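# Sort faulty pump bottles into the grey tray

## Task

Five empty pump bottles stand on the table, and one or two have a defective pump: pressing its head down leaves it stuck in the lowered position. Test the bottles, then place every defective one inside the grey tray and leave every working one upright on the table top, not in the tray. Nothing counts as done if it only stays in place because the robot is holding it. At the end open the grippers and pull the arms away, and everything must settle and stop moving shortly after you finish.

## Robot and tools

ROBOT AND FRAME
Two arms, left_arm and right_arm, each carry a two-finger gripper. All reported positions use one shared frame in metres. Its origin sits on the table surface midway between the arms, +x points out across the table, +z points up, and left_arm is on the +y side. The names left and right do not tell you which side of a camera image an arm appears on. Printed hand positions can be slightly wrong, more so when an arm reaches far.
In each gripper's own axes the fingers extend along +z and close along y. end_effector_position is the spot between the pads when they are shut. Closed fingertips reach about 33 mm past it, open ones about 9 mm. Closing pushes the tips roughly 24 mm farther from the arm, so keep that gap above the table or a bottle.

THE 18-NUMBER ROW
Every command row is one flat list of 18 numbers, each in [-1, 1], always covering both arms: left dx, dy, dz, rx, ry, rz, then left gripper position, force_limit, speed, then the same nine for the right arm. dx to rz are an offset, not a pose: they are measured in that gripper's own axes from its measured pose when the action began (for a call's first action, the pose in the latest result). Every row in an action refers to that same starting pose, not to the row before. 1.0 equals 0.6 m for dx, dy, dz and 180 degrees for rotation; rx, ry, rz form a single rotation vector. All zeros means stay put.
The three gripper numbers are absolute settings. position: +1 fully open (140 mm), pads touch near -0.8, -1 keeps closing until blocked. force_limit for parts up to 40 mm wide: -1 about 14 N, 0 about 60 N, +1 about 107 N. speed of the pad gap: -1 about 30 mm/s, 0 about 140, +1 about 250. A 0 is a real command, so to leave a gripper unchanged resend its previous three numbers.

TOOLS
execute_actions(actions): a list of actions run in sequence. Each action is a table of up to 15 rows; each row lasts one 1/30 s control step, and if fewer than 15 rows are given the last one repeats. An empty list just returns state and images. Each step the commanded pose is clipped to within 70 mm and 16 degrees of the measured pose, so large offsets need several actions; after an action the arm travels at most to its last clipped pose. If position and orientation cannot both be met, position wins.
move(target, speed, blocking): target is one 18-number row as above, offsets measured from the pose in the latest result showing one. Each gripper follows a straight line toward its goal; both paths finish together, lasting 0.5 to 10 s (cut off at 10 s). speed is the top path speed in m/s, 0.002 to 0.5, default 0.25; turning is capped at twice that in rad/s. Gripper numbers are sent at the start. Paths ignore obstacles and the other arm, grippers lag and may overshoot speed near full extension. blocking=false returns after 0.5 s while motion continues; you must wait or stop before issuing more rows or moves. The result adds a move: line with the ending (done, off_target, moving, held, fault) and any limits (paced: pose was clipped; held: a check blocked steps, after which the arm may jump ahead quickly), plus each gripper's distance from its goal. An ending naming one arm means the other finished fine.
wait(seconds): 0 to 10; arms hold their last command, a running move continues and the wait ends early when it finishes.
stop(): brakes a running move; needs stopping room, more when fast. Fingers keep moving.
zoom_image(camera, region): camera is cam_left_wrist or cam_right_wrist (both 504x504); region [x0, y0, x1, y1] in pixels from the top-left, at most 504 by 504.
finished_scene(scene): pass the current scene number to end it; irreversible. Only call once the bottles are sorted, released and still.

READING RESULTS
The state line gives each gripper's position and quaternion (wxyz). Hand target lines show where the controller is steering each gripper. object_status: 0 moving, 1 blocked while opening, 2 blocked while closing (a grip), 3 reached the requested position or pads met (thin items may still be held). Confirm 2 after closing on a bottle. position_measured is in counts, 3 fully open to 230 pads touching, not linear. To squeeze harder during a grip, raise force_limit and switch position between -1 and -0.98. A pose unreachable line means the clearance check altered or blocked that arm's command. Joint ranges (rad): waist ±2.744, shoulder ±1.784, upper arm roll ±2.901, elbow -3.042 to -0.152, forearm roll ±2.807, wrist pitch 0.544 to 4.517, wrist roll ±3.016. Load limits (N m): waist 35, shoulder 35, upper arm roll 32, elbow 30, forearm roll, wrist pitch and wrist roll 12 each, including held weight. Hitting one causes a TORQUE FAULT: the arm halts for 10 s and the rest of the call is skipped. MOTOR HOT warns of heating from sustained load; reaching the limit brakes that arm (OVER-TEMPERATURE FAULT) until it cools.

CAUTIONS
The robot keeps executing its last command while you compose replies. To hold an arm steady, send the offset back to its desired pose in the first call, then zeros later. Press pump heads gently: contact force grows with speed and with how far the goal lies beyond the contact. Do not knock bottles over or off the table, drop or slam them, or let the arms collide or push each other. Occasional external tugs on held parts or nudges to loose ones can happen; recheck positions before releasing.

Each tool is called after "Emit:" by a JSON object that holds its "name" and its "arguments", one argument or row to a line.

## Session

I'll start by looking at the current state.

Emit:
{"name": "execute_actions", "arguments": {
  "actions": []
}}

Scene clock: 0.00 s.
left_arm: end_effector_position=(+0.0591, +0.7971, +0.2119) position_measured=3 object_status=3 end_effector_quat_wxyz=(+0.393, +0.890, -0.053, +0.223) | right_arm: end_effector_position=(+0.6034, -0.2391, +0.4145) position_measured=3 object_status=3 end_effector_quat_wxyz=(-0.002, +0.954, -0.300, +0.000)
Joint positions: left_arm=[ 1.615  0.659 -0.04  -1.291 -0.262  1.053  0.242] | right_arm=[-0.003 -0.003 -0.003 -1.571  0.003  1.571 -0.793]
Joint velocities: left_arm=[-0.001  0.     0.001  0.001  0.     0.    -0.   ] | right_arm=[ 0.     0.001 -0.    -0.001 -0.    -0.001 -0.   ]
Hand target (left_arm): +0.059, +0.797, +0.212; +0.393, +0.890, -0.053, +0.223
Hand target (right_arm): +0.603, -0.239, +0.415; -0.002, +0.954, -0.300, +0.000

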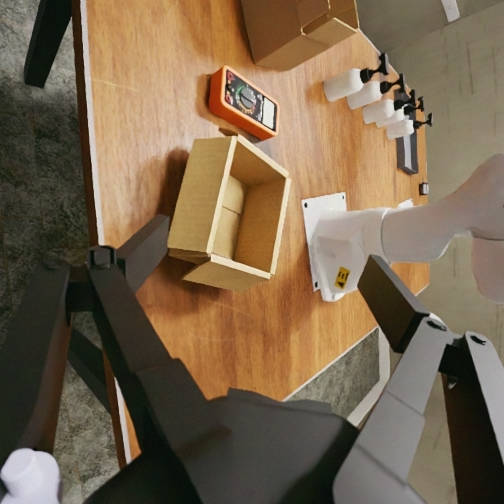

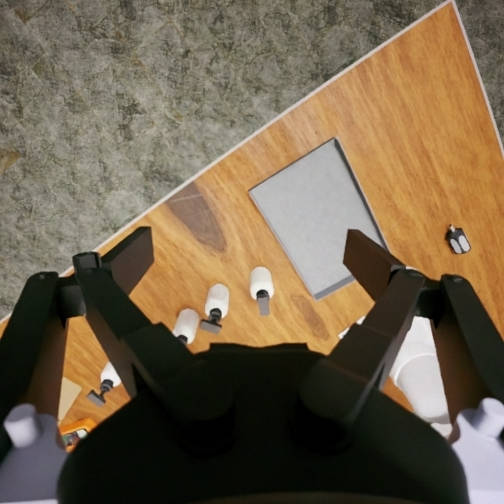

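Emit:
{"name": "zoom_image", "arguments": {
  "camera": "cam_right_wrist",
  "region": [60, 240, 320, 440]
}}

Emit:
{"name": "zoom_image", "arguments": {
  "camera": "cam_left_wrist",
  "region": [300, 30, 460, 190]
}}

Region (60, 240, 320, 440) of cam_right_wrist's 504x504 image, scaled by 1.938, with more detail than that image has; it fills the top 388 rows of this view, and the rest is white.

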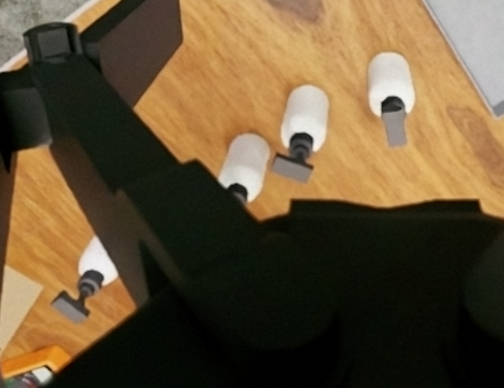

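Region (300, 30, 460, 190) of cam_left_wrist's 504x504 image, scaled by 3.150, with more detail than that image has.

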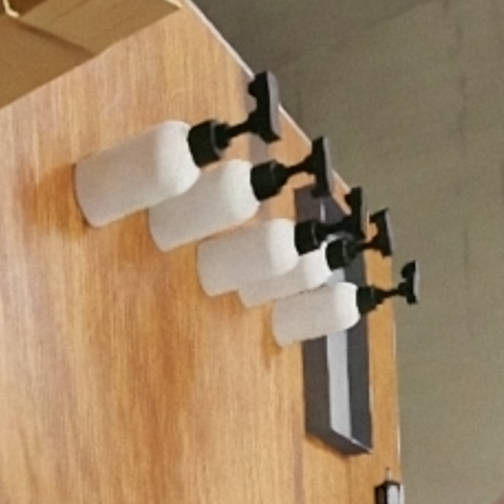

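Emit:
{"name": "zoom_image", "arguments": {
  "camera": "cam_right_wrist",
  "region": [336, 0, 504, 200]
}}

Emit:
{"name": "zoom_image", "arguments": {
  "camera": "cam_right_wrist",
  "region": [230, 120, 420, 320]
}}

Emit:
{"name": "zoom_image", "arguments": {
  "camera": "cam_right_wrist",
  "region": [0, 170, 200, 340]
}}

Region (336, 0, 504, 200) of cam_right_wrist's 504x504 image, scaled by 2.520, with more detail than that image has; it fills the left 423 columns of this view, and the rest is white.

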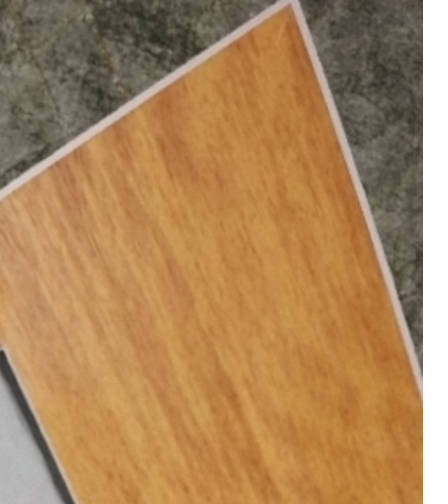

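Region (230, 120, 420, 320) of cam_right_wrist's 504x504 image, scaled by 2.520, with more detail than that image has; it fills the left 479 columns of this view, and the rest is white.

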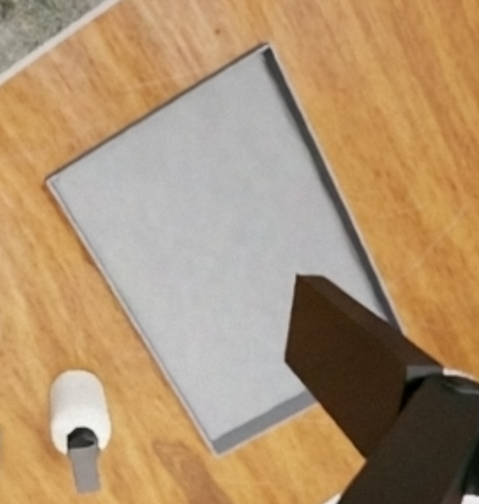

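Region (0, 170, 200, 340) of cam_right_wrist's 504x504 image, scaled by 2.520, with more detail than that image has; it fills the top 428 rows of this view, and the rest is white.

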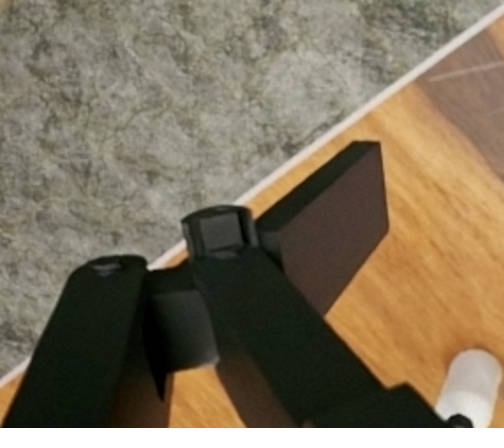

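Emit:
{"name": "move", "arguments": {
  "target": [0.5612, 0.6795, 0.6088, 0.2605, -0.1478, -0.0351, -1, -0.5, 0.5, -0.4857, -0.0455, -0.0092, 0, 0, -0.194, -1, -0.5, 0.5],
  "speed": 0.3
}}

Scene clock: 123.10 s.
left_arm: end_effector_position=(+0.3786, +0.2802, +0.3997) position_measured=232 object_status=3 end_effector_quat_wxyz=(+0.002, +1.000, -0.010, -0.007) | right_arm: end_effector_position=(+0.3833, -0.0482, +0.4206) position_measured=232 object_status=3 end_effector_quat_wxyz=(-0.002, +1.000, -0.002, +0.003)
Joint positions: left_arm=[ 1.437 -1.386 -0.668 -2.107 -0.824  0.954 -0.671] | right_arm=[ 0.292 -0.393  0.195 -1.957  0.074  1.577 -0.918]
Joint velocities: left_arm=[ 0.     0.001  0.     0.    -0.002 -0.009 -0.025] | right_arm=[ 0.     0.    -0.001 -0.001  0.001 -0.    -0.001]
Hand target (left_arm): +0.379, +0.279, +0.400; +0.002, +1.000, -0.005, -0.006
Hand target (right_arm): +0.381, -0.048, +0.420; -0.002, +1.000, -0.000, +0.000
Off the commanded pose (left_arm): 0.020 m, 1 deg.
Off the commanded pose (right_arm): 0.003 m, 0 deg.
move: off_target (left_arm)

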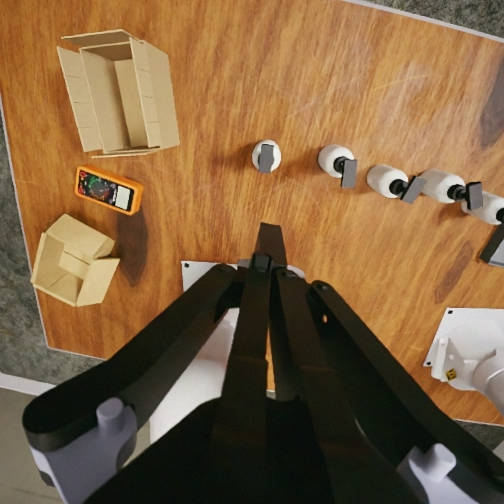

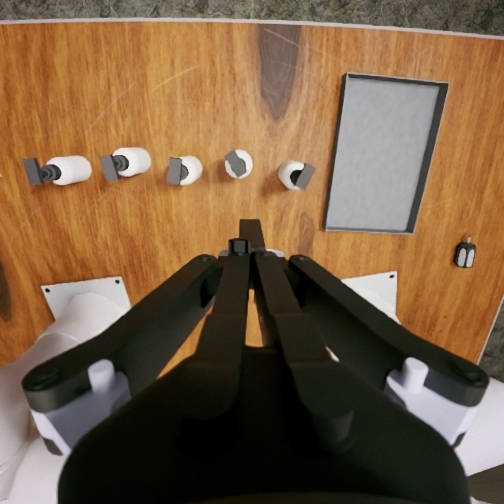

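Emit:
{"name": "zoom_image", "arguments": {
  "camera": "cam_right_wrist",
  "region": [150, 120, 350, 260]
}}

Emit:
{"name": "zoom_image", "arguments": {
  "camera": "cam_right_wrist",
  "region": [0, 120, 200, 220]
}}

Emit:
{"name": "zoom_image", "arguments": {
  "camera": "cam_right_wrist",
  "region": [300, 50, 504, 254]
}}

Region (150, 120, 350, 260) of cam_right_wrist's 504x504 image, scaled by 2.520, with more detail than that image has; it fills the top 353 rows of this view, and the rest is white.

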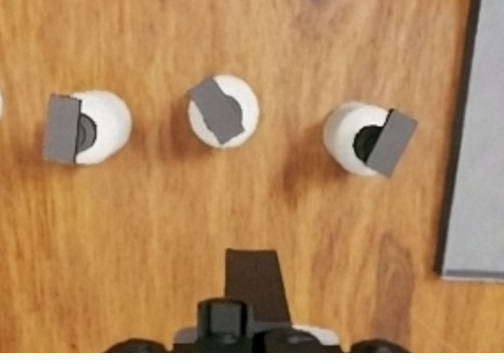

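Region (0, 120, 200, 220) of cam_right_wrist's 504x504 image, scaled by 2.520, with more detail than that image has.

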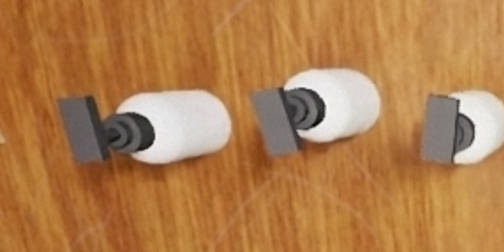

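Region (300, 50, 504, 254) of cam_right_wrist's 504x504 image, scaled by 2.471, with more detail than that image has.

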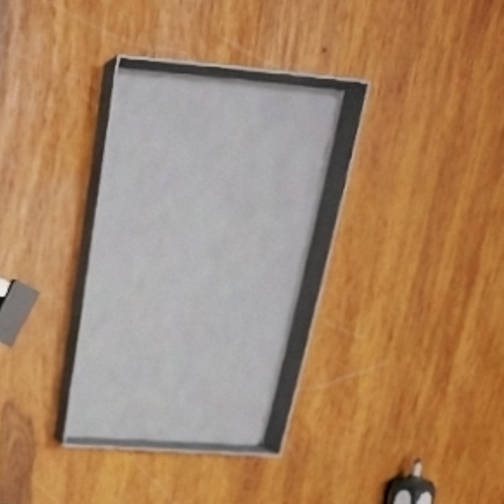

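Emit:
{"name": "move", "arguments": {
  "target": [-0.0567, -0.499, 0.0648, -0.3056, 0, -0.006, -1, -0.5, 0.5, 0, 0, 0.2, 0, 0, 0, -1, -0.5, 0.5],
  "speed": 0.35
}}

Scene clock: 245.50 s.
left_arm: end_effector_position=(+0.3479, +0.5787, +0.3695) position_measured=232 object_status=3 end_effector_quat_wxyz=(+0.464, +0.886, -0.000, -0.009) | right_arm: end_effector_position=(+0.3849, -0.0493, +0.3017) position_measured=232 object_status=3 end_effector_quat_wxyz=(-0.001, +1.000, -0.004, +0.004)
Joint positions: left_arm=[ 1.753  0.298 -0.956 -1.652 -0.362  1.057 -0.763] | right_arm=[ 0.311 -0.412  0.199 -2.278  0.079  1.878 -0.919]
Joint velocities: left_arm=[-0.009  0.001  0.009 -0.     0.001 -0.005 -0.029] | right_arm=[ 0.001 -0.    -0.     0.001 -0.     0.001  0.   ]
Hand target (left_arm): +0.347, +0.579, +0.370; +0.464, +0.886, +0.005, -0.013
Hand target (right_arm): +0.384, -0.048, +0.301; -0.002, +1.000, -0.003, +0.003
Off the commanded pose (left_arm): 0.010 m, 0 deg.
Off the commanded pose (right_arm): 0.002 m, 0 deg.
move: off_target (left_arm)

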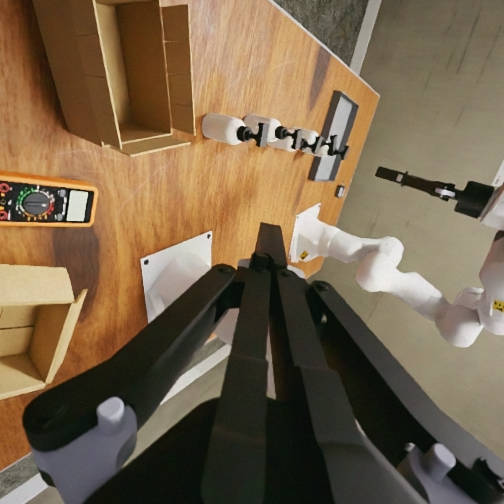

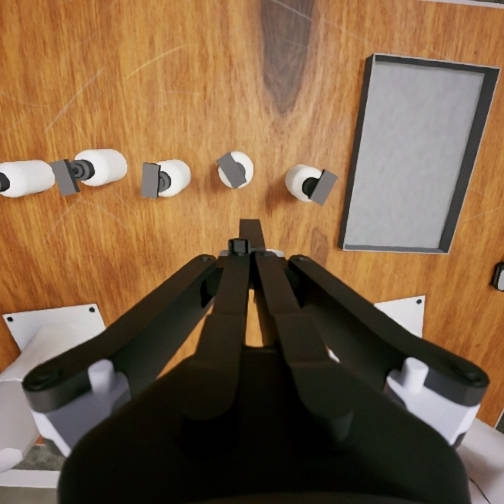

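Emit:
{"name": "zoom_image", "arguments": {
  "camera": "cam_right_wrist",
  "region": [130, 130, 350, 260]
}}

Emit:
{"name": "zoom_image", "arguments": {
  "camera": "cam_right_wrist",
  "region": [300, 40, 504, 264]
}}

Emit:
{"name": "zoom_image", "arguments": {
  "camera": "cam_left_wrist",
  "region": [190, 80, 430, 220]
}}

Region (130, 130, 350, 260) of cam_right_wrist's 504x504 image, scaled by 2.291, with more detail than that image has; it fills the top 298 rows of this view, and the rest is white.

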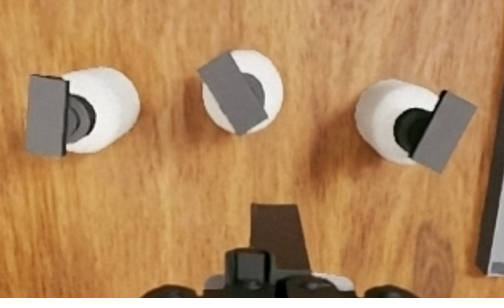

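Region (300, 40, 504, 264) of cam_right_wrist's 504x504 image, scaled by 2.250, with more detail than that image has; it fills the left 459 columns of this view, and the rest is white.

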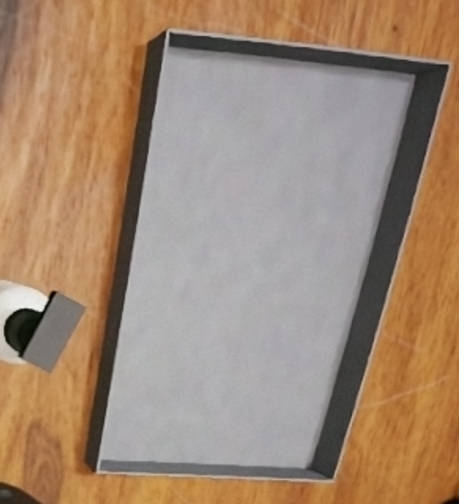

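Region (190, 80, 430, 220) of cam_left_wrist's 504x504 image, scaled by 2.100, with more detail than that image has; it fills the top 294 rows of this view, and the rest is white.

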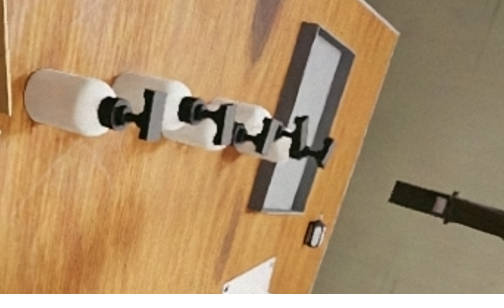

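Emit:
{"name": "zoom_image", "arguments": {
  "camera": "cam_right_wrist",
  "region": [200, 140, 280, 200]
}}

Emit:
{"name": "zoom_image", "arguments": {
  "camera": "cam_right_wrist",
  "region": [270, 155, 350, 215]
}}

Emit:
{"name": "zoom_image", "arguments": {
  "camera": "cam_right_wrist",
  "region": [130, 150, 210, 210]
}}

Emit:
{"name": "zoom_image", "arguments": {
  "camera": "cam_right_wrist",
  "region": [0, 135, 140, 215]
}}

Region (200, 140, 280, 200) of cam_right_wrist's 504x504 image, scaled by 6.300, with more detail than that image has; it fills the top 378 rows of this view, and the rest is white.

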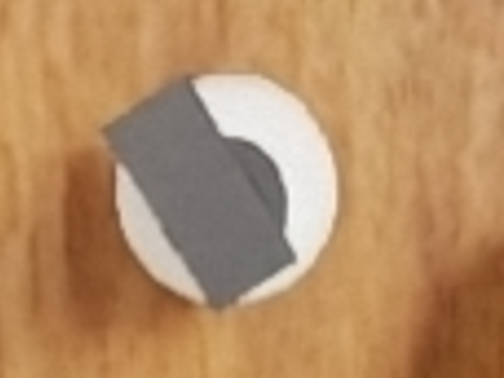

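Region (270, 155, 350, 215) of cam_right_wrist's 504x504 image, scaled by 6.300, with more detail than that image has; it fills the top 378 rows of this view, and the rest is white.

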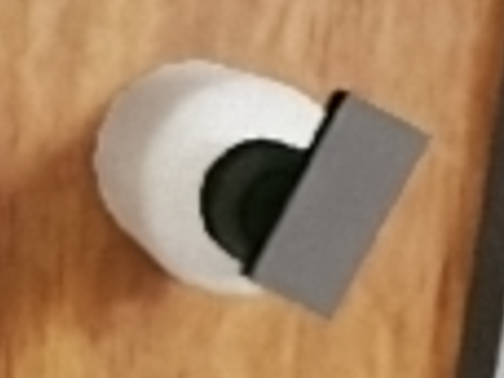

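Region (130, 150, 210, 210) of cam_right_wrist's 504x504 image, scaled by 6.300, with more detail than that image has; it fills the top 378 rows of this view, and the rest is white.

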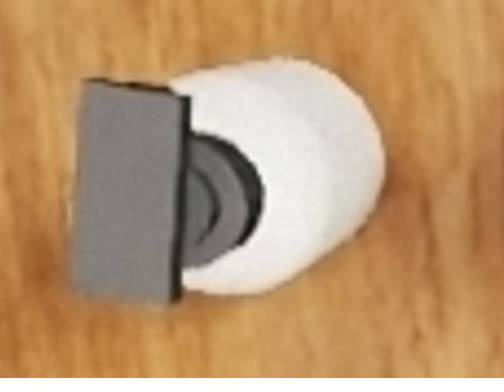

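Region (0, 135, 140, 215) of cam_right_wrist's 504x504 image, scaled by 3.600, with more detail than that image has; it fills the top 288 rows of this view, and the rest is white.

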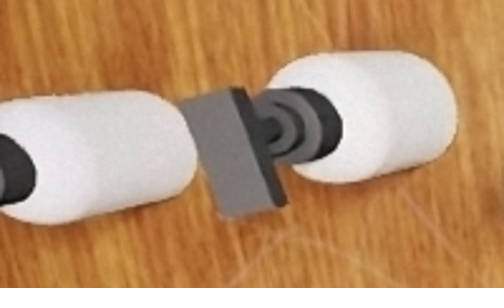

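Emit:
{"name": "move", "arguments": {
  "target": [0, 0, 0, 0, 0, 0, -1, -0.5, 0.5, 0.0337, 0.1427, 0.1195, -0.0006, -0.0025, -0.0025, -1, -0.5, 0.5],
  "speed": 0.25
}}

Scene clock: 329.67 s.
left_arm: end_effector_position=(+0.3477, +0.5787, +0.3696) position_measured=232 object_status=3 end_effector_quat_wxyz=(+0.464, +0.886, +0.002, -0.010) | right_arm: end_effector_position=(+0.4034, -0.1348, +0.2302) position_measured=232 object_status=3 end_effector_quat_wxyz=(+0.000, +1.000, -0.007, -0.003)
Joint positions: left_arm=[ 1.753  0.298 -0.955 -1.651 -0.362  1.056 -0.768] | right_arm=[ 0.281 -0.462  0.057 -2.51   0.031  2.044 -1.064]
Joint velocities: left_arm=[-0.    -0.001  0.002  0.     0.     0.001  0.001] | right_arm=[ 0.001 -0.    -0.001 -0.    -0.     0.009 -0.03 ]
Hand target (left_arm): +0.348, +0.579, +0.369; +0.464, +0.886, -0.000, -0.009
Hand target (right_arm): +0.405, -0.135, +0.230; +0.000, +1.000, -0.000, -0.000
Off the commanded pose (left_arm): 0.000 m, 0 deg.
Off the commanded pose (right_arm): 0.002 m, 1 deg.
move: done

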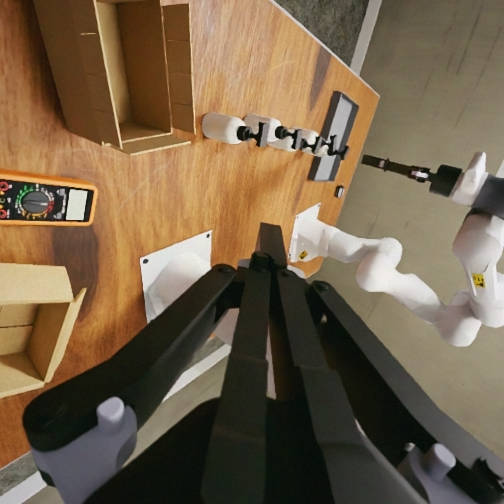

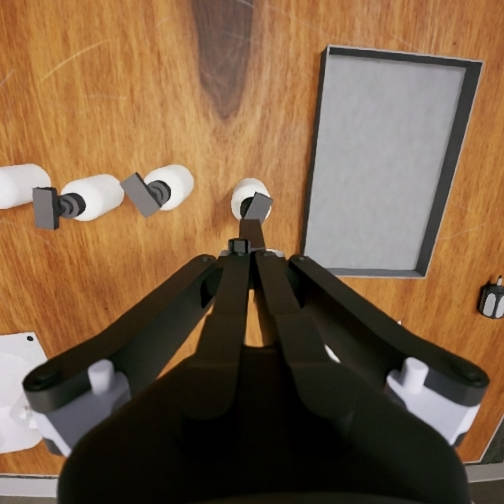

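Emit:
{"name": "zoom_image", "arguments": {
  "camera": "cam_right_wrist",
  "region": [210, 165, 300, 245]
}}

Emit:
{"name": "zoom_image", "arguments": {
  "camera": "cam_left_wrist",
  "region": [290, 120, 410, 200]
}}

Region (210, 165, 300, 245) of cam_right_wrist's 504x504 image, scaled by 5.600, with more detail than that image has.

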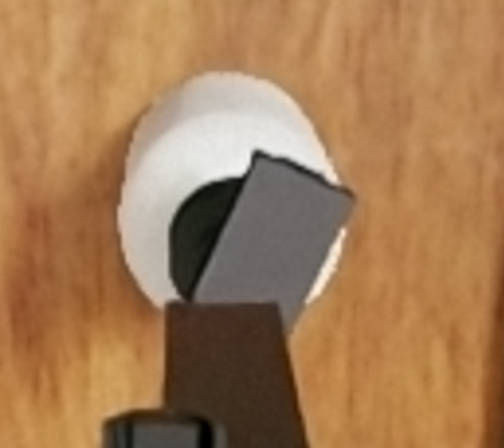

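Region (290, 120, 410, 200) of cam_left_wrist's 504x504 image, scaled by 4.200, with more detail than that image has.

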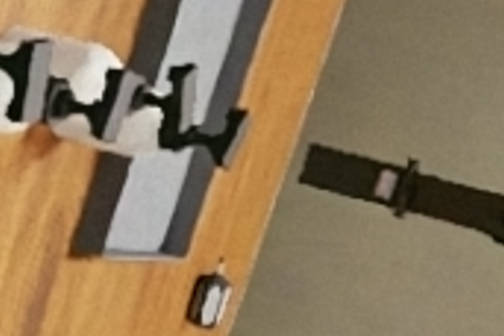

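Emit:
{"name": "move", "arguments": {
  "target": [0, 0, 0, 0, 0, 0, -1, -0.5, 0.5, 0.0033, 0.0037, 0.1037, 0, 0.0019, -0.0045, -1, -0.5, 0.5],
  "speed": 0.06
}}

Scene clock: 343.47 s.
left_arm: end_effector_position=(+0.3477, +0.5787, +0.3696) position_measured=232 object_status=3 end_effector_quat_wxyz=(+0.464, +0.886, +0.002, -0.010) | right_arm: end_effector_position=(+0.4052, -0.1361, +0.1703) position_measured=232 object_status=3 end_effector_quat_wxyz=(-0.001, +1.000, -0.003, +0.000)
Joint positions: left_arm=[ 1.753  0.298 -0.955 -1.651 -0.362  1.056 -0.768] | right_arm=[ 0.281 -0.392  0.057 -2.615  0.029  2.226 -1.074]
Joint velocities: left_arm=[ 0.    -0.     0.001  0.     0.     0.    -0.   ] | right_arm=[-0.001  0.     0.001 -0.001  0.     0.013 -0.   ]
Hand target (left_arm): +0.348, +0.579, +0.370; +0.464, +0.886, +0.002, -0.010
Hand target (right_arm): +0.405, -0.137, +0.168; +0.001, +1.000, -0.000, +0.001
Off the commanded pose (left_arm): 0.000 m, 0 deg.
Off the commanded pose (right_arm): 0.002 m, 0 deg.
move: done

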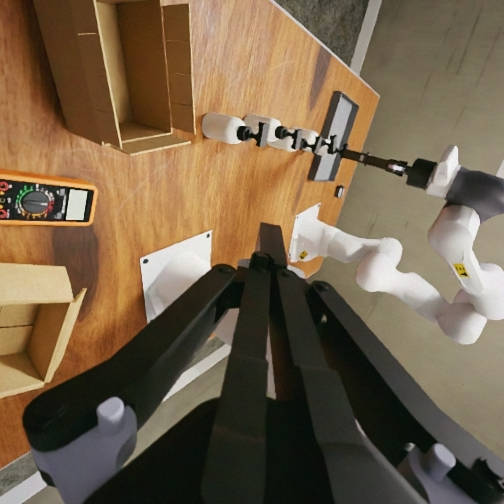

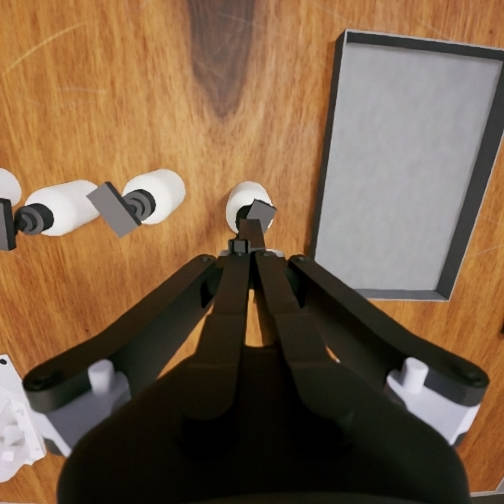

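Emit:
{"name": "zoom_image", "arguments": {
  "camera": "cam_left_wrist",
  "region": [290, 120, 410, 200]
}}

Emit:
{"name": "zoom_image", "arguments": {
  "camera": "cam_right_wrist",
  "region": [70, 150, 300, 260]
}}

Region (290, 120, 410, 200) of cam_left_wrist's 504x504 image, scaled by 4.200, with more detail than that image has.

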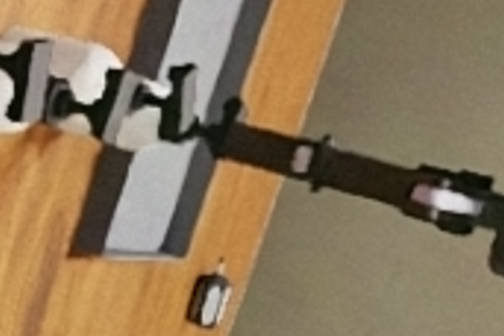

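Region (70, 150, 300, 260) of cam_right_wrist's 504x504 image, scaled by 2.191, with more detail than that image has; it fills the top 241 rows of this view, and the rest is white.

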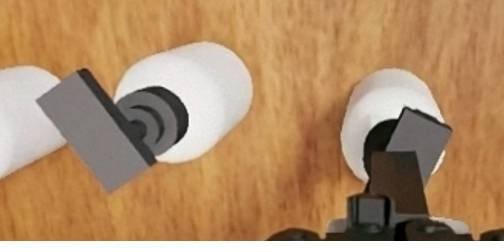

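Emit:
{"name": "move", "arguments": {
  "target": [0, 0, 0, 0, 0, 0, -1, -0.5, 0.5, 0, 0, 0.0205, 0, 0, 0, -1, -0.5, 0.5],
  "speed": 0.03
}}

Emit:
{"name": "zoom_image", "arguments": {
  "camera": "cam_left_wrist",
  "region": [290, 120, 410, 200]
}}

Scene clock: 360.23 s.
left_arm: end_effector_position=(+0.3477, +0.5787, +0.3696) position_measured=232 object_status=3 end_effector_quat_wxyz=(+0.464, +0.886, +0.002, -0.010) | right_arm: end_effector_position=(+0.4069, -0.1354, +0.1616) position_measured=232 object_status=3 end_effector_quat_wxyz=(-0.002, +1.000, -0.003, +0.003)
Joint positions: left_arm=[ 1.753  0.298 -0.955 -1.651 -0.362  1.056 -0.768] | right_arm=[ 0.281 -0.376  0.057 -2.627  0.029  2.258 -1.074]
Joint velocities: left_arm=[-0.001 -0.001  0.001  0.001  0.001 -0.001  0.001] | right_arm=[ 0.     0.001 -0.001 -0.001  0.001  0.012 -0.001]
Hand target (left_arm): +0.348, +0.579, +0.370; +0.464, +0.886, +0.002, -0.010
Hand target (right_arm): +0.405, -0.136, +0.158; -0.001, +1.000, -0.003, +0.000
Off the commanded pose (left_arm): 0.000 m, 0 deg.
Off the commanded pose (right_arm): 0.004 m, 0 deg.
move: off_target (right_arm)

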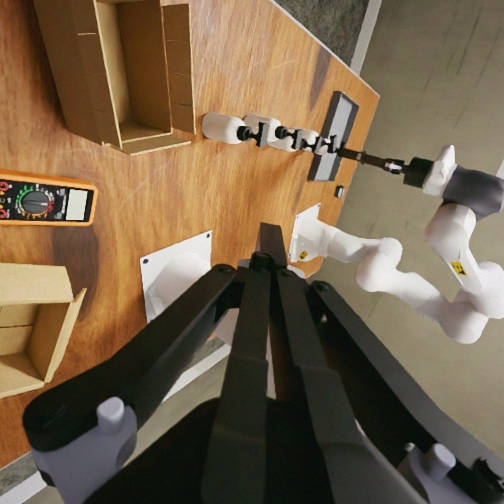

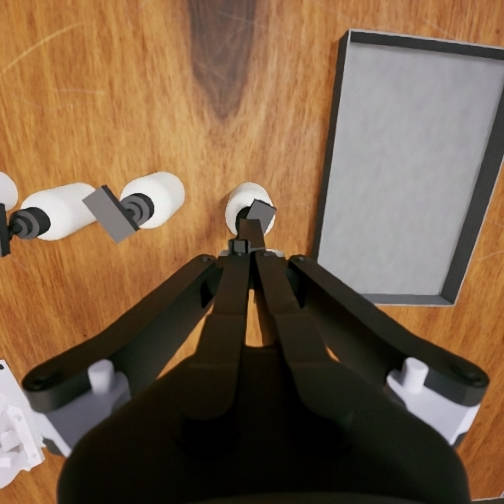

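Region (290, 120, 410, 200) of cam_left_wrist's 504x504 image, scaled by 4.200, with more detail than that image has.

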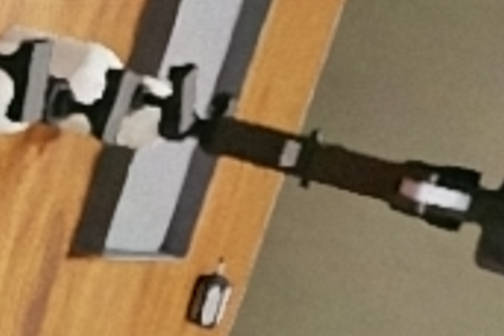

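Emit:
{"name": "move", "arguments": {
  "target": [0, 0, 0, 0, 0, 0, -1, -0.5, 0.5, -0.002, 0.001, 0.0127, 0, -0.001, 0, -1, -0.5, 0.5],
  "speed": 0.03
}}

Emit:
{"name": "zoom_image", "arguments": {
  "camera": "cam_left_wrist",
  "region": [290, 120, 410, 200]
}}

Scene clock: 364.57 s.
left_arm: end_effector_position=(+0.3477, +0.5787, +0.3696) position_measured=232 object_status=3 end_effector_quat_wxyz=(+0.464, +0.886, +0.002, -0.010) | right_arm: end_effector_position=(+0.4086, -0.1345, +0.1588) position_measured=232 object_status=3 end_effector_quat_wxyz=(-0.004, +1.000, -0.003, +0.005)
Joint positions: left_arm=[ 1.753  0.298 -0.955 -1.651 -0.362  1.056 -0.768] | right_arm=[ 0.281 -0.371  0.057 -2.632  0.029  2.275 -1.074]
Joint velocities: left_arm=[-0.001 -0.001 -0.002 -0.    -0.     0.001 -0.001] | right_arm=[-0.001  0.    -0.001 -0.001 -0.001  0.009  0.002]
Hand target (left_arm): +0.348, +0.579, +0.370; +0.464, +0.886, +0.002, -0.010
Hand target (right_arm): +0.406, -0.136, +0.154; -0.002, +1.000, -0.003, +0.001
Off the commanded pose (left_arm): 0.000 m, 0 deg.
Off the commanded pose (right_arm): 0.006 m, 1 deg.
move: off_target (right_arm)

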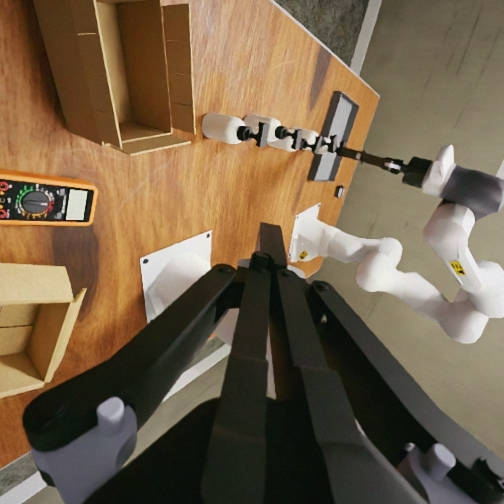

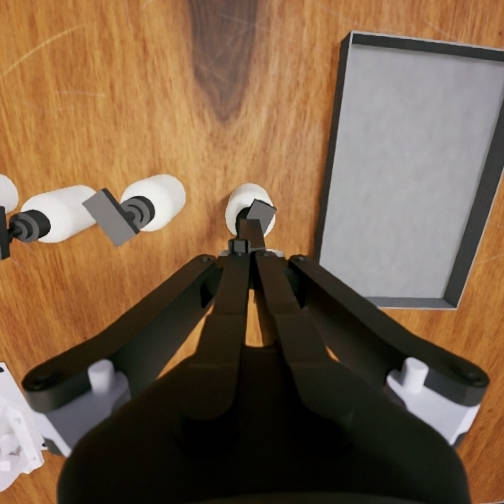

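Region (290, 120, 410, 200) of cam_left_wrist's 504x504 image, scaled by 4.200, with more detail than that image has.

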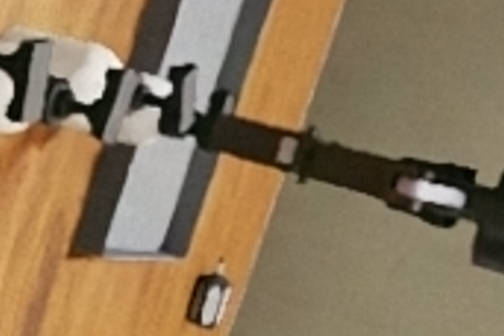

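Emit:
{"name": "execute_actions", "arguments": {
  "actions": [
    [[0,0,0,0,0,0,-1,-0.5,0.5, 0,0,0.004,0,0,0,-1,-0.5,0.5],[0,0,0,0,0,0,-1,-0.5,0.5, 0,0,0.000,0,0,0,-1,-0.5,0.5],[0,0,0,0,0,0,-1,-0.5,0.5, 0,0,-0.005,0,0,0,-1,-0.5,0.5],[0,0,0,0,0,0,-1,-0.5,0.5, 0,0,-0.011,0,0,0,-1,-0.5,0.5],[0,0,0,0,0,0,-1,-0.5,0.5, 0,0,-0.018,0,0,0,-1,-0.5,0.5],[0,0,0,0,0,0,-1,-0.5,0.5, 0,0,-0.026,0,0,0,-1,-0.5,0.5],[0,0,0,0,0,0,-1,-0.5,0.5, 0,0,-0.035,0,0,0,-1,-0.5,0.5],[0,0,0,0,0,0,-1,-0.5,0.5, 0,0,-0.044,0,0,0,-1,-0.5,0.5],[0,0,0,0,0,0,-1,-0.5,0.5, 0,0,-0.053,-0.0004,-0.0005,0,-1,-0.5,0.5],[0,0,0,0,0,0,-1,-0.5,0.5, 0,-0.001,-0.061,-0.0008,-0.001,0,-1,-0.5,0.5],[0,0,0,0,0,0,-1,-0.5,0.5, 0.0005,-0.004,-0.067,-0.0012,-0.0015,0,-1,-0.5,0.5],[0,0,0,0,0,0,-1,-0.5,0.5, 0.001,-0.008,-0.072,-0.0016,-0.002,0,-1,-0.5,0.5],[0,0,0,0,0,0,-1,-0.5,0.5, 0.002,-0.014,-0.075,-0.002,-0.0025,0,-1,-0.5,0.5],[0,0,0,0,0,0,-1,-0.5,0.5, 0.003,-0.022,-0.0765,-0.0025,-0.003,0,-1,-0.5,0.5],[0,0,0,0,0,0,-1,-0.5,0.5, 0.004,-0.032,-0.077,-0.0025,-0.003,0,-1,-0.5,0.5]]
  ]
}}

Scene clock: 388.70 s.
left_arm: end_effector_position=(+0.3477, +0.5787, +0.3696) position_measured=232 object_status=3 end_effector_quat_wxyz=(+0.464, +0.886, +0.002, -0.010) | right_arm: end_effector_position=(+0.4193, -0.1223, +0.2053) position_measured=232 object_status=3 end_effector_quat_wxyz=(-0.009, +1.000, +0.001, +0.017)
Joint positions: left_arm=[ 1.753  0.298 -0.955 -1.651 -0.362  1.056 -0.768] | right_arm=[ 0.285 -0.409  0.065 -2.543  0.029  2.172 -1.069]
Joint velocities: left_arm=[-0.001  0.    -0.001  0.001 -0.     0.     0.002] | right_arm=[ 0.071  0.165  0.13   0.331  0.02  -0.202  0.072]
Hand target (left_arm): +0.348, +0.579, +0.370; +0.464, +0.886, +0.002, -0.010
Hand target (right_arm): +0.410, -0.116, +0.205; -0.001, +1.000, -0.003, +0.001
Off the commanded pose (left_arm): 0.000 m, 0 deg.
Off the commanded pose (right_arm): 0.011 m, 2 deg.

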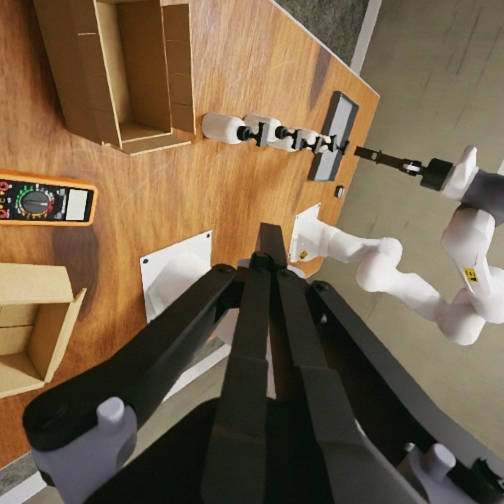

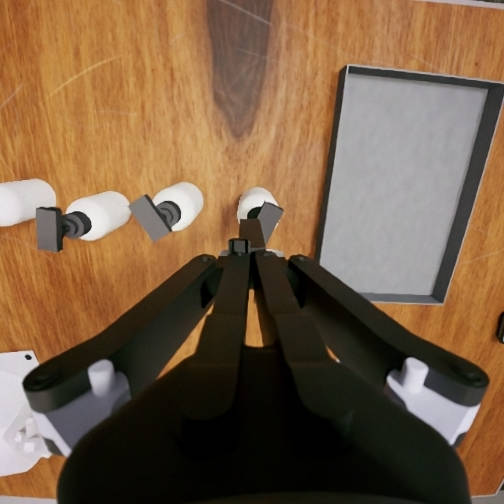

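Emit:
{"name": "wait", "arguments": {
  "seconds": 0
}}

Emit:
{"name": "zoom_image", "arguments": {
  "camera": "cam_left_wrist",
  "region": [290, 120, 410, 200]
}}

Emit:
{"name": "zoom_image", "arguments": {
  "camera": "cam_right_wrist",
  "region": [120, 150, 320, 260]
}}

Scene clock: 392.77 s.
left_arm: end_effector_position=(+0.3477, +0.5787, +0.3696) position_measured=232 object_status=3 end_effector_quat_wxyz=(+0.464, +0.886, +0.002, -0.010) | right_arm: end_effector_position=(+0.4117, -0.1170, +0.2051) position_measured=232 object_status=3 end_effector_quat_wxyz=(-0.000, +1.000, -0.001, +0.003)
Joint positions: left_arm=[ 1.753  0.298 -0.955 -1.651 -0.362  1.056 -0.768] | right_arm=[ 0.293 -0.393  0.077 -2.521  0.032  2.135 -1.047]
Joint velocities: left_arm=[-0.001  0.002 -0.    -0.     0.     0.001 -0.   ] | right_arm=[ 0.     0.     0.     0.     0.001 -0.    -0.001]
Hand target (left_arm): +0.348, +0.579, +0.370; +0.464, +0.886, +0.002, -0.010
Hand target (right_arm): +0.410, -0.116, +0.205; -0.001, +1.000, -0.003, +0.001
Off the commanded pose (left_arm): 0.000 m, 0 deg.
Off the commanded pose (right_arm): 0.002 m, 0 deg.

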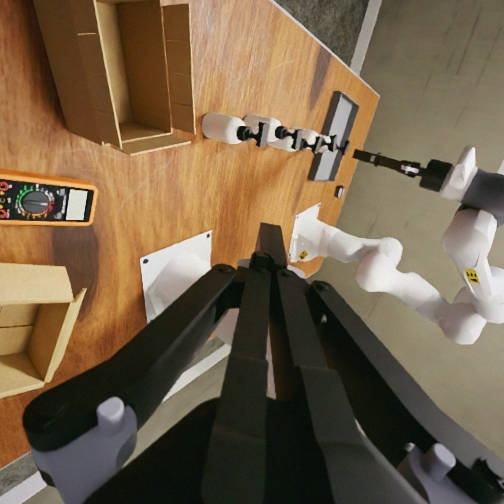

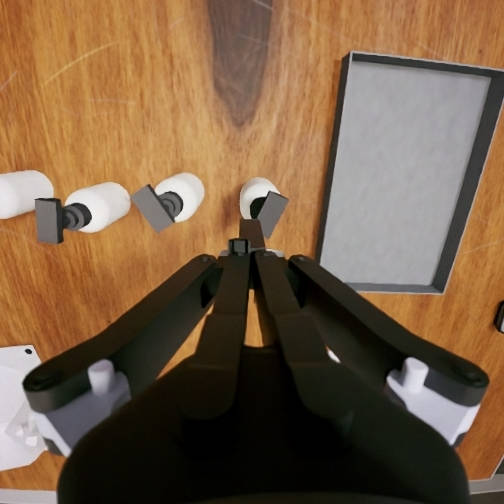

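Region (290, 120, 410, 200) of cam_left_wrist's 504x504 image, scaled by 4.200, with more detail than that image has.

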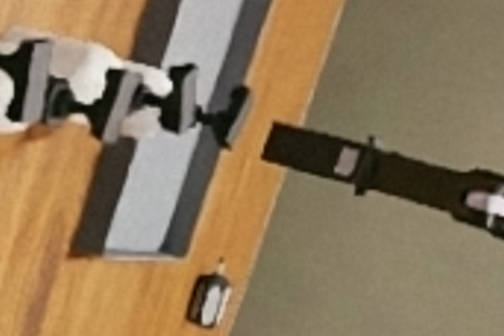

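Region (120, 150, 320, 260) of cam_right_wrist's 504x504 image, scaled by 2.520, with more detail than that image has; it fills the top 277 rows of this view, and the rest is white.

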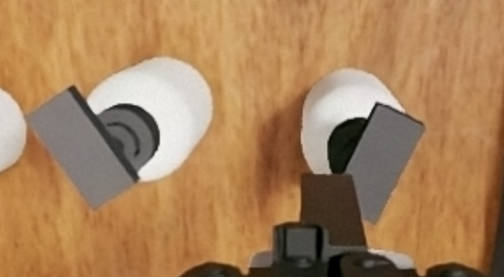

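Emit:
{"name": "move", "arguments": {
  "target": [0, 0, 0, 0, 0, 0, -1, -0.5, 0.5, 0.0175, -0.14, 0.0287, 0, -0.0019, -0.0006, -1, -0.5, 0.5],
  "speed": 0.25
}}

Emit:
{"name": "zoom_image", "arguments": {
  "camera": "cam_right_wrist",
  "region": [190, 160, 390, 260]
}}

Emit:
{"name": "zoom_image", "arguments": {
  "camera": "cam_left_wrist",
  "region": [270, 110, 390, 190]
}}

Scene clock: 448.40 s.
left_arm: end_effector_position=(+0.3477, +0.5787, +0.3696) position_measured=232 object_status=3 end_effector_quat_wxyz=(+0.464, +0.886, +0.002, -0.010) | right_arm: end_effector_position=(+0.4215, -0.0345, +0.1873) position_measured=232 object_status=3 end_effector_quat_wxyz=(+0.001, +1.000, +0.006, -0.002)
Joint positions: left_arm=[ 1.753  0.298 -0.955 -1.651 -0.362  1.056 -0.768] | right_arm=[ 0.33  -0.191  0.176 -2.37   0.042  2.177 -0.929]
Joint velocities: left_arm=[-0.001  0.001  0.     0.    -0.001 -0.001 -0.001] | right_arm=[-0.     0.     0.     0.     0.     0.001  0.031]
Hand target (left_arm): +0.348, +0.579, +0.370; +0.464, +0.886, +0.002, -0.010
Hand target (right_arm): +0.423, -0.033, +0.188; +0.000, +1.000, -0.000, +0.000
Off the commanded pose (left_arm): 0.000 m, 0 deg.
Off the commanded pose (right_arm): 0.002 m, 1 deg.
move: done

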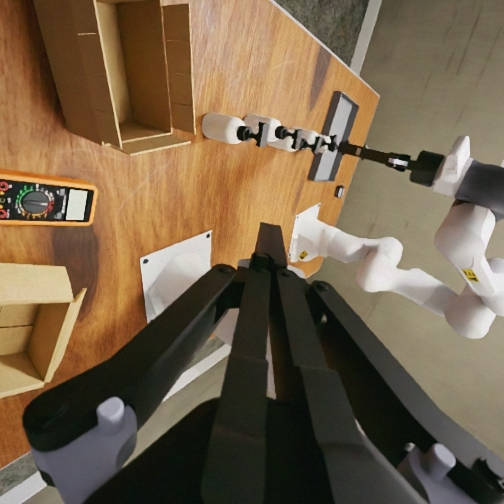

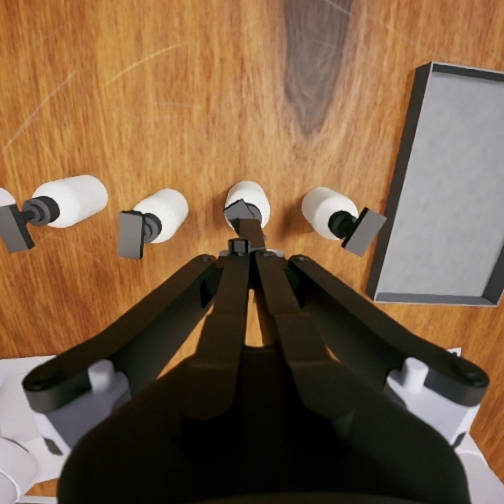

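Region (190, 160, 390, 260) of cam_right_wrist's 504x504 image, scaled by 2.520, with more detail than that image has.

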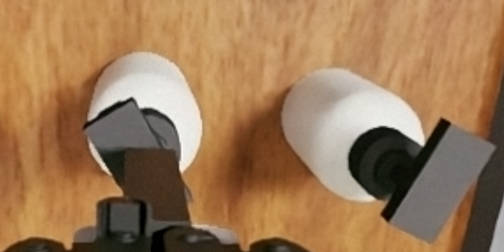

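Region (270, 110, 390, 190) of cam_left_wrist's 504x504 image, scaled by 4.200, with more detail than that image has.

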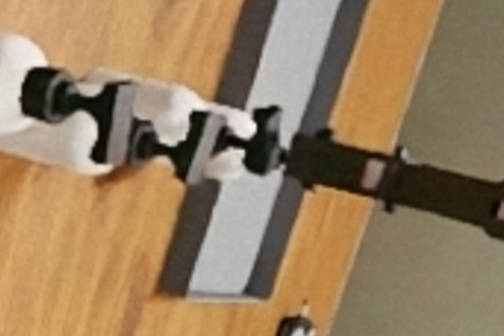

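Emit:
{"name": "move", "arguments": {
  "target": [0, 0, 0, 0, 0, 0, -1, -0.5, 0.5, 0.002, -0.002, 0.0555, 0.0006, 0.0013, 0.0038, -1, -0.5, 0.5],
  "speed": 0.05
}}

Emit:
{"name": "zoom_image", "arguments": {
  "camera": "cam_left_wrist",
  "region": [270, 110, 390, 190]
}}

Scene clock: 454.20 s.
left_arm: end_effector_position=(+0.3477, +0.5787, +0.3696) position_measured=232 object_status=3 end_effector_quat_wxyz=(+0.464, +0.886, +0.002, -0.010) | right_arm: end_effector_position=(+0.4250, -0.0322, +0.1591) position_measured=232 object_status=3 end_effector_quat_wxyz=(-0.003, +1.000, +0.000, +0.003)
Joint positions: left_arm=[ 1.753  0.298 -0.955 -1.651 -0.362  1.056 -0.768] | right_arm=[ 0.33  -0.149  0.178 -2.407  0.037  2.268 -0.915]
Joint velocities: left_arm=[-0.001  0.    -0.     0.     0.     0.001 -0.   ] | right_arm=[-0.001  0.001  0.001 -0.001 -0.001  0.014  0.004]
Hand target (left_arm): +0.348, +0.579, +0.370; +0.464, +0.886, +0.002, -0.010
Hand target (right_arm): +0.423, -0.034, +0.154; -0.000, +1.000, -0.000, +0.000
Off the commanded pose (left_arm): 0.000 m, 0 deg.
Off the commanded pose (right_arm): 0.006 m, 0 deg.
move: off_target (right_arm)

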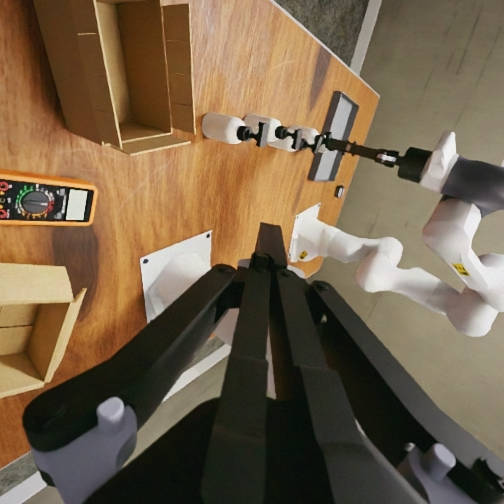

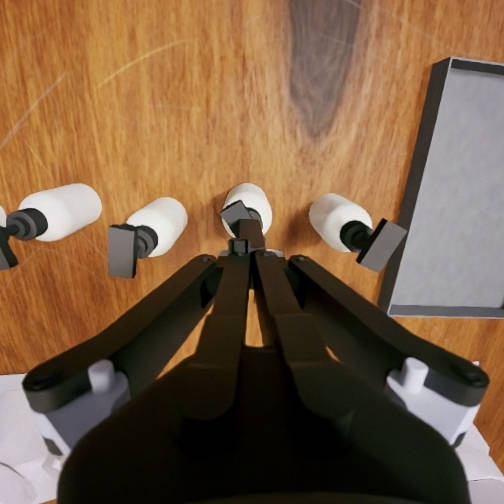

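Region (270, 110, 390, 190) of cam_left_wrist's 504x504 image, scaled by 4.200, with more detail than that image has.

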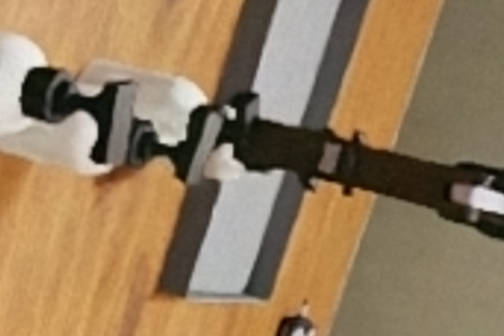

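Emit:
{"name": "execute_actions", "arguments": {
  "actions": [
    [[0,0,0,0,0,0,-1,-0.5,0.5, -0.0033,0.0025,0.0083,-0.0019,-0.0019,0,-1,-0.5,0.5],[0,0,0,0,0,0,-1,-0.5,0.5, -0.0033,0.0025,0.0071,-0.0019,-0.0019,0,-1,-0.5,0.5],[0,0,0,0,0,0,-1,-0.5,0.5, -0.004,0.003,0.0042,-0.0019,-0.0019,0,-1,-0.5,0.5],[0,0,0,0,0,0,-1,-0.5,0.5, -0.0053,0.0042,-0.0006,-0.0019,-0.0019,0,-1,-0.5,0.5],[0,0,0,0,0,0,-1,-0.5,0.5, -0.0072,0.0057,-0.0072,-0.0019,-0.0019,0,-1,-0.5,0.5],[0,0,0,0,0,0,-1,-0.5,0.5, -0.0092,0.0073,-0.0153,-0.0019,-0.0019,0,-1,-0.5,0.5],[0,0,0,0,0,0,-1,-0.5,0.5, -0.011,0.0088,-0.0243,-0.0019,-0.0019,0,-1,-0.5,0.5],[0,0,0,0,0,0,-1,-0.5,0.5, -0.0123,0.0098,-0.0337,-0.0019,-0.0019,0,-1,-0.5,0.5],[0,0,0,0,0,0,-1,-0.5,0.5, -0.0133,0.0083,-0.0427,-0.0019,-0.0019,0,-1,-0.5,0.5],[0,0,0,0,0,0,-1,-0.5,0.5, -0.0142,0.0033,-0.0508,-0.0019,-0.0019,0,-1,-0.5,0.5],[0,0,0,0,0,0,-1,-0.5,0.5, -0.015,-0.005,-0.0574,-0.0019,-0.0019,0,-1,-0.5,0.5],[0,0,0,0,0,0,-1,-0.5,0.5, -0.015,-0.0167,-0.0622,-0.0019,-0.0019,0,-1,-0.5,0.5],[0,0,0,0,0,0,-1,-0.5,0.5, -0.015,-0.03,-0.0651,-0.0019,-0.0019,0,-1,-0.5,0.5],[0,0,0,0,0,0,-1,-0.5,0.5, -0.015,-0.0433,-0.0663,-0.0019,-0.0019,0,-1,-0.5,0.5],[0,0,0,0,0,0,-1,-0.5,0.5, -0.015,-0.055,-0.0665,-0.0019,-0.0019,0,-1,-0.5,0.5]]
  ]
}}

Scene clock: 489.63 s.
left_arm: end_effector_position=(+0.3477, +0.5787, +0.3696) position_measured=232 object_status=3 end_effector_quat_wxyz=(+0.464, +0.886, +0.002, -0.010) | right_arm: end_effector_position=(+0.4255, -0.0117, +0.1999) position_measured=232 object_status=3 end_effector_quat_wxyz=(-0.009, +1.000, +0.008, +0.012)
Joint positions: left_arm=[ 1.753  0.298 -0.955 -1.651 -0.362  1.056 -0.768] | right_arm=[ 0.342 -0.184  0.195 -2.335  0.041  2.186 -0.901]
Joint velocities: left_arm=[-0.001  0.001 -0.001  0.    -0.001 -0.001  0.   ] | right_arm=[ 0.122  0.262  0.193  0.449  0.001 -0.164  0.134]
Hand target (left_arm): +0.348, +0.579, +0.370; +0.464, +0.886, +0.002, -0.010
Hand target (right_arm): +0.415, +0.000, +0.199; -0.002, +1.000, +0.001, +0.000
Off the commanded pose (left_arm): 0.000 m, 0 deg.
Off the commanded pose (right_arm): 0.016 m, 2 deg.

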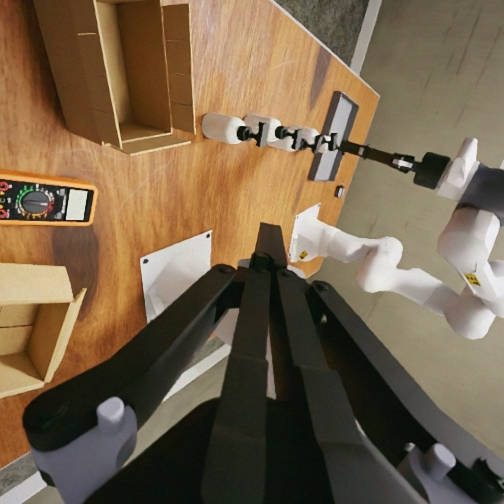

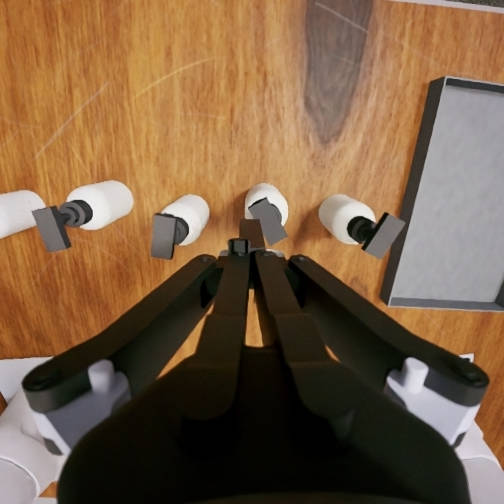

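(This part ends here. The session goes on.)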